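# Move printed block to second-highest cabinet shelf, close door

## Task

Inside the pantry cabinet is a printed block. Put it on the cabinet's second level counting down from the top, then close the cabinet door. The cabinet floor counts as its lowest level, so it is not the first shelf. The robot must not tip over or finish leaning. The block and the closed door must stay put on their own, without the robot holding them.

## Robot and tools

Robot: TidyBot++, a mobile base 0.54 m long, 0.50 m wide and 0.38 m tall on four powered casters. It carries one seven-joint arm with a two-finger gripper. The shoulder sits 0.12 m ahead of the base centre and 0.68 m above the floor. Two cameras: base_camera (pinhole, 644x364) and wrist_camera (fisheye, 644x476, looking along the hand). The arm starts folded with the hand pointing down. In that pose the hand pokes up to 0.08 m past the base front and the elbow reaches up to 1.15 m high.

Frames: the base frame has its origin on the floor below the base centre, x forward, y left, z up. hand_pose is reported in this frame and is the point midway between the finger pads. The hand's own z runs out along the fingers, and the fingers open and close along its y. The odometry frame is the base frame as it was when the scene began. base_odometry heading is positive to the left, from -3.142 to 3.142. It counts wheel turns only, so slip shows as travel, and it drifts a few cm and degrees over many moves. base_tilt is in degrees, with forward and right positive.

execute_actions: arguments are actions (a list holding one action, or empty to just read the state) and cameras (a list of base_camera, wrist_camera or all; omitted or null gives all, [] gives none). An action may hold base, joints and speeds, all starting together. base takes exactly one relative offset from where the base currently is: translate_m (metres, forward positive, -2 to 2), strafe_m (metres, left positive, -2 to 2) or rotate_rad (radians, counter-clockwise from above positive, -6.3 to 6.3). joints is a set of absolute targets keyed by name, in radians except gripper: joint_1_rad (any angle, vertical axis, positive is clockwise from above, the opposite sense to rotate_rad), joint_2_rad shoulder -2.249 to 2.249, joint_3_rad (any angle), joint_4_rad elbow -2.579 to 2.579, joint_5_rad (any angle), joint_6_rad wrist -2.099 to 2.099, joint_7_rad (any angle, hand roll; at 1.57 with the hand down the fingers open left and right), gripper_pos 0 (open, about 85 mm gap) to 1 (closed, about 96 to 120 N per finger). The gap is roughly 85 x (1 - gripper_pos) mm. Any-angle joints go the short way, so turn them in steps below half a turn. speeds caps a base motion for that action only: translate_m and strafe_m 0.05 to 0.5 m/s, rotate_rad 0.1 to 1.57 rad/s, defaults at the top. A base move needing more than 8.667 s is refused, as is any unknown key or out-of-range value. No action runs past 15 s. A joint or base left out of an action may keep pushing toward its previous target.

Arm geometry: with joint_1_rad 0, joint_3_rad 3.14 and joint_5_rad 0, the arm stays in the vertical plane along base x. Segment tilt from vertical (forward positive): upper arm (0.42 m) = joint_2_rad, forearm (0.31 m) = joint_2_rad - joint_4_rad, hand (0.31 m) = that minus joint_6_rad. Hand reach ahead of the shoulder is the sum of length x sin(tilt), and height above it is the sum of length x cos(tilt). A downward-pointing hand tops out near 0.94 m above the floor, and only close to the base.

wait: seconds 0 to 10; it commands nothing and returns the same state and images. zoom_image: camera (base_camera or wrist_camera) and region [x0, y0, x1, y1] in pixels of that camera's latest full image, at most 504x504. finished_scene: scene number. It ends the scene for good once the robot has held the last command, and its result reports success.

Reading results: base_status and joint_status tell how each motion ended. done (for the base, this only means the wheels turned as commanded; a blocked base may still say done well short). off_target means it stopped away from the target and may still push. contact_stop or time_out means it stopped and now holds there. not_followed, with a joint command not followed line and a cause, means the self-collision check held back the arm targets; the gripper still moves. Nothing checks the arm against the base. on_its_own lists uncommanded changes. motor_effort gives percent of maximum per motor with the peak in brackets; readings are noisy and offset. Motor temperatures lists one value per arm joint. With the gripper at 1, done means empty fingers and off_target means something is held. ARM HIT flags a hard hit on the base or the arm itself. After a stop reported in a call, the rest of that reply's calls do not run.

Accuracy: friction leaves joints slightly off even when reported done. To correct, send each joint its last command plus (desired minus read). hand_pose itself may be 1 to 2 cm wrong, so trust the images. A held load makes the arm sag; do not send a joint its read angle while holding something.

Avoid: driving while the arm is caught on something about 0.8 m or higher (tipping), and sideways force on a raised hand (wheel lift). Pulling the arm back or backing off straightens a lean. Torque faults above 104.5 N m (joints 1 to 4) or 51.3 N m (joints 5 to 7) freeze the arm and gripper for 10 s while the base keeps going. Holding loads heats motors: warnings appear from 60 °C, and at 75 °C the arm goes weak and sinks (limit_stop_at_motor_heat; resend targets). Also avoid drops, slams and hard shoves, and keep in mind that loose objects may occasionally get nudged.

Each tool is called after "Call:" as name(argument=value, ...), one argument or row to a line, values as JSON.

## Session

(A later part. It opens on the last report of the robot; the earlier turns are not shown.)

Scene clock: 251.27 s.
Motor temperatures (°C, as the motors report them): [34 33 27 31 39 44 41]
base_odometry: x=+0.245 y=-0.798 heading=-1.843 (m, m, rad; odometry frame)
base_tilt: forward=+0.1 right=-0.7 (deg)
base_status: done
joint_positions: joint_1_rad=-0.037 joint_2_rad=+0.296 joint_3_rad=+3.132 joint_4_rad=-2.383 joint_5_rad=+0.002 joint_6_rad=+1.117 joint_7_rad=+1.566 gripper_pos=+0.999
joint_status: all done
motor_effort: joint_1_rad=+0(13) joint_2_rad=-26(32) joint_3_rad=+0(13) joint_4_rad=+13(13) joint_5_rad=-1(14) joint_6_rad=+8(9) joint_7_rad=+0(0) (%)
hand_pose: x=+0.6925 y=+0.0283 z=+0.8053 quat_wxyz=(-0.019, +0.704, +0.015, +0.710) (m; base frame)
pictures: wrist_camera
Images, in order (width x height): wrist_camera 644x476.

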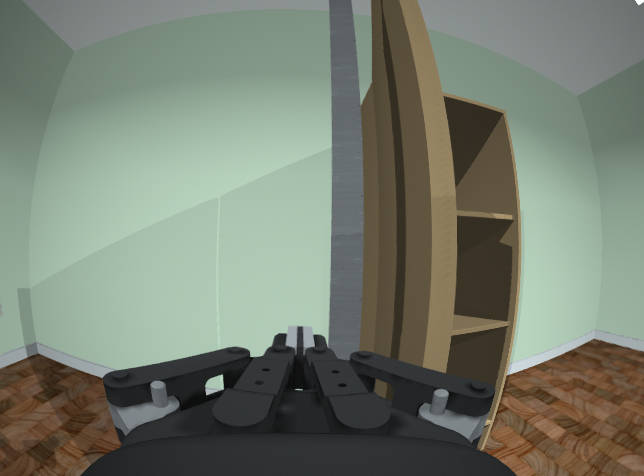

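Call:
execute_actions(
  actions=[
    {"base":{"translate_m":0.11},"joints":{"joint_1_rad":-0.12}},
  ],
  cameras=[],
)

Call:
execute_actions(
  actions=[
    {"base":{"strafe_m":-0.45},"speeds":{"strafe_m":0.13}},
  ],
  cameras=["wrist_camera"],
)

Scene clock: 255.57 s.
Motor temperatures (°C, as the motors report them): [34 33 27 31 39 44 41]
base_odometry: x=+0.216 y=-0.904 heading=-1.843 (m, m, rad; odometry frame)
base_tilt: forward=+0.2 right=-0.7 (deg)
base_status: done
joint_positions: joint_1_rad=-0.111 joint_2_rad=+0.300 joint_3_rad=+3.132 joint_4_rad=-2.388 joint_5_rad=+0.002 joint_6_rad=+1.117 joint_7_rad=+1.566 gripper_pos=+0.999
joint_status: all done
motor_effort: joint_1_rad=+0(1) joint_2_rad=-26(29) joint_3_rad=+0(1) joint_4_rad=+13(14) joint_5_rad=+0(0) joint_6_rad=+8(9) joint_7_rad=+0(1) (%)
hand_pose: x=+0.6880 y=+0.0706 z=+0.8014 quat_wxyz=(-0.046, +0.706, +0.041, +0.706) (m; base frame)
pictures: none
No camera images: the call's "cameras" was empty. Leave "cameras" out to get every camera's image.

Scene clock: 259.67 s.
Motor temperatures (°C, as the motors report them): [34 33 27 31 39 44 41]
base_odometry: x=-0.218 y=-0.783 heading=-1.843 (m, m, rad; odometry frame)
base_tilt: forward=+0.1 right=-0.7 (deg)
base_status: done
joint_positions: joint_1_rad=-0.126 joint_2_rad=+0.293 joint_3_rad=+3.123 joint_4_rad=-2.406 joint_5_rad=+0.015 joint_6_rad=+1.117 joint_7_rad=+1.566 gripper_pos=+0.999
joint_status: not commanded
motor_effort: joint_1_rad=+0(6) joint_2_rad=-26(27) joint_3_rad=+0(5) joint_4_rad=+13(19) joint_5_rad=+0(6) joint_6_rad=+8(8) joint_7_rad=+0(1) (%)
hand_pose: x=+0.6797 y=+0.0858 z=+0.7971 quat_wxyz=(-0.056, +0.709, +0.054, +0.701) (m; base frame)
pictures: wrist_camera
Images, in order (width x height): wrist_camera 644x476.

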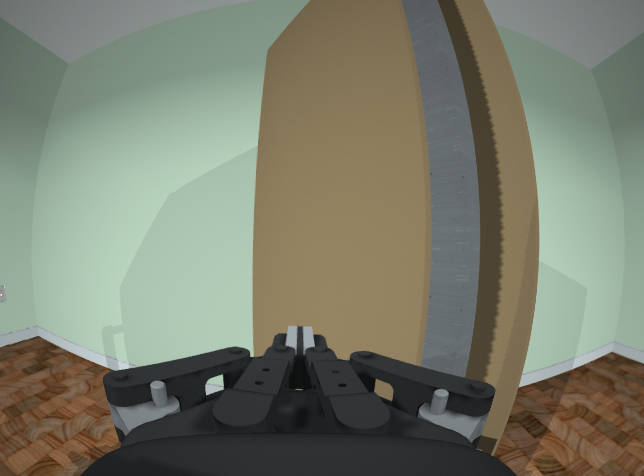

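Call:
wait(
  seconds=8,
)

Scene clock: 270.87 s.
Motor temperatures (°C, as the motors report them): [34 33 27 31 39 44 41]
base_odometry: x=-0.218 y=-0.783 heading=-1.843 (m, m, rad; odometry frame)
base_tilt: forward=+0.2 right=-0.7 (deg)
base_status: done
joint_positions: joint_1_rad=-0.126 joint_2_rad=+0.293 joint_3_rad=+3.123 joint_4_rad=-2.406 joint_5_rad=+0.015 joint_6_rad=+1.117 joint_7_rad=+1.566 gripper_pos=+0.999
joint_status: not commanded
motor_effort: joint_1_rad=+0(6) joint_2_rad=-26(27) joint_3_rad=-1(5) joint_4_rad=+13(19) joint_5_rad=+0(6) joint_6_rad=+8(8) joint_7_rad=+0(1) (%)
hand_pose: x=+0.6797 y=+0.0858 z=+0.7971 quat_wxyz=(-0.056, +0.709, +0.054, +0.701) (m; base frame)
wait: 8.00 s; at rest from the start
pictures: base_camera, wrist_camera
Images, in order (width x height): base_camera 644x364, wrist_camera 644x476.

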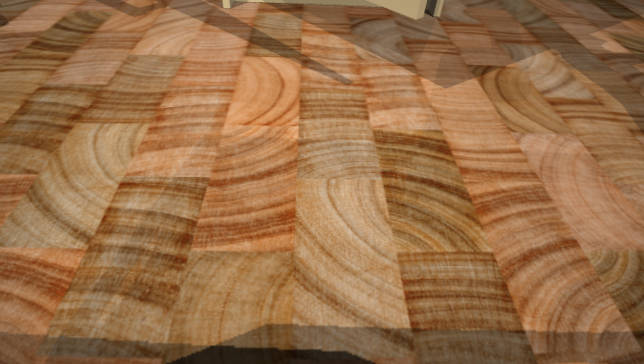

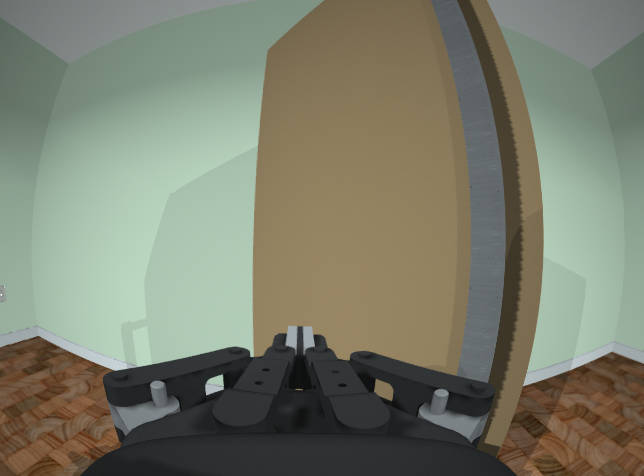

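Call:
execute_actions(
  actions=[
    {"base":{"translate_m":0.33},"speeds":{"translate_m":0.12},"joints":{"joint_1_rad":0.02}},
  ],
  cameras=[],
)

Call:
wait(
  seconds=6,
)

Scene clock: 279.93 s.
Motor temperatures (°C, as the motors report them): [34 33 27 31 39 44 41]
base_odometry: x=-0.306 y=-1.101 heading=-1.843 (m, m, rad; odometry frame)
base_tilt: forward=+0.1 right=-0.7 (deg)
base_status: done
joint_positions: joint_1_rad=+0.011 joint_2_rad=+0.295 joint_3_rad=+3.122 joint_4_rad=-2.408 joint_5_rad=+0.018 joint_6_rad=+1.117 joint_7_rad=+1.566 gripper_pos=+0.999
joint_status: all done
motor_effort: joint_1_rad=+1(6) joint_2_rad=-26(27) joint_3_rad=-1(5) joint_4_rad=+13(21) joint_5_rad=+0(5) joint_6_rad=+8(9) joint_7_rad=+0(0) (%)
hand_pose: x=+0.6857 y=+0.0106 z=+0.7953 quat_wxyz=(-0.010, +0.712, +0.008, +0.702) (m; base frame)
pictures: none
No camera images: the call's "cameras" was empty. Leave "cameras" out to get every camera's image.

Scene clock: 285.93 s.
Motor temperatures (°C, as the motors report them): [34 33 27 31 39 44 41]
base_odometry: x=-0.306 y=-1.101 heading=-1.843 (m, m, rad; odometry frame)
base_tilt: forward=+0.2 right=-0.7 (deg)
base_status: done
joint_positions: joint_1_rad=+0.011 joint_2_rad=+0.295 joint_3_rad=+3.122 joint_4_rad=-2.408 joint_5_rad=+0.018 joint_6_rad=+1.117 joint_7_rad=+1.566 gripper_pos=+0.999
joint_status: all done
motor_effort: joint_1_rad=+0(6) joint_2_rad=-26(27) joint_3_rad=-1(5) joint_4_rad=+13(21) joint_5_rad=+0(5) joint_6_rad=+9(9) joint_7_rad=+0(0) (%)
hand_pose: x=+0.6857 y=+0.0106 z=+0.7953 quat_wxyz=(-0.010, +0.712, +0.008, +0.702) (m; base frame)
wait: 6.00 s; at rest by 0.27 s
pictures: base_camera, wrist_camera
Images, in order (width x height): base_camera 644x364, wrist_camera 644x476.

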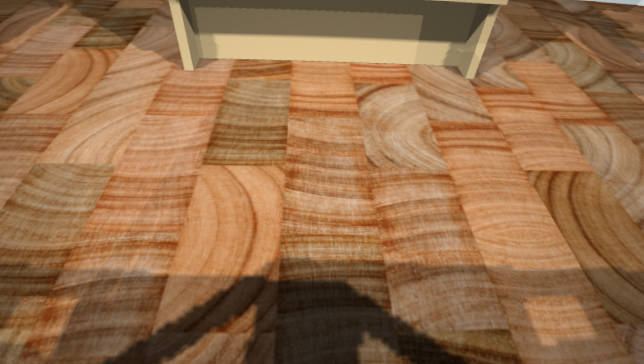

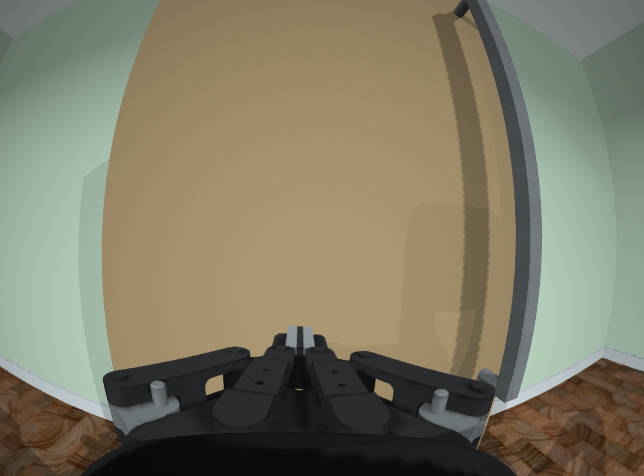

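Call:
execute_actions(
  actions=[
    {"base":{"translate_m":0.17},"speeds":{"translate_m":0.1}},
  ],
)

Scene clock: 291.20 s.
Motor temperatures (°C, as the motors report them): [34 33 27 31 39 44 41]
base_odometry: x=-0.352 y=-1.264 heading=-1.843 (m, m, rad; odometry frame)
base_tilt: forward=+0.1 right=-0.7 (deg)
base_status: done
joint_positions: joint_1_rad=+0.011 joint_2_rad=+0.232 joint_3_rad=+3.122 joint_4_rad=-2.499 joint_5_rad=+0.018 joint_6_rad=+1.130 joint_7_rad=+1.566 gripper_pos=+0.999
joint_status: not commanded
motor_effort: joint_1_rad=-1(2) joint_2_rad=-9(28) joint_3_rad=+0(2) joint_4_rad=+31(35) joint_5_rad=+0(1) joint_6_rad=+5(8) joint_7_rad=+0(0) (%)
hand_pose: x=+0.6521 y=+0.0103 z=+0.7939 quat_wxyz=(-0.009, +0.717, +0.008, +0.696) (m; base frame)
pictures: base_camera, wrist_camera
Images, in order (width x height): base_camera 644x364, wrist_camera 644x476.

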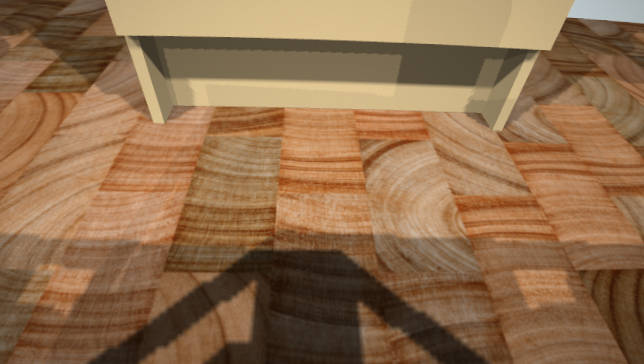

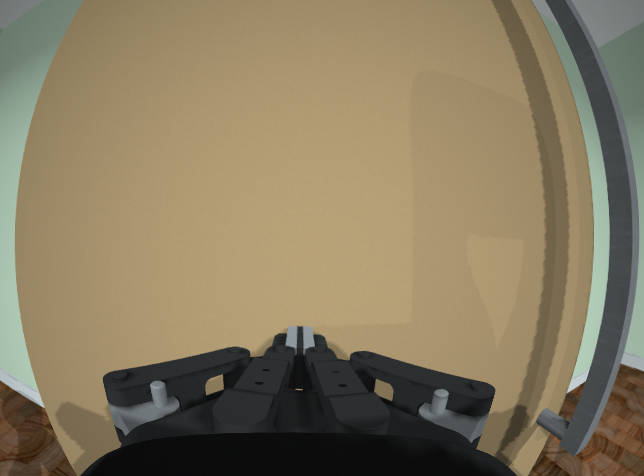

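Call:
execute_actions(
  actions=[
    {"base":{"translate_m":-0.08}},
  ],
  cameras=[],
)

Call:
finished_scene(
  scene=1,
)

Scene clock: 298.33 s.
Motor temperatures (°C, as the motors report them): [34 33 27 31 39 44 41]
base_odometry: x=-0.331 y=-1.187 heading=-1.843 (m, m, rad; odometry frame)
base_tilt: forward=+0.1 right=-0.7 (deg)
base_status: done
joint_positions: joint_1_rad=+0.011 joint_2_rad=+0.300 joint_3_rad=+3.122 joint_4_rad=-2.400 joint_5_rad=+0.018 joint_6_rad=+1.131 joint_7_rad=+1.566 gripper_pos=+0.999
joint_status: not commanded
motor_effort: joint_1_rad=+0(1) joint_2_rad=-25(28) joint_3_rad=-1(2) joint_4_rad=+14(30) joint_5_rad=+0(0) joint_6_rad=+8(9) joint_7_rad=+0(0) (%)
hand_pose: x=+0.6886 y=+0.0102 z=+0.8002 quat_wxyz=(-0.009, +0.706, +0.008, +0.708) (m; base frame)
pictures: none
No camera images: the call's "cameras" was empty. Leave "cameras" out to get every camera's image.

The scene is finished: the task was done.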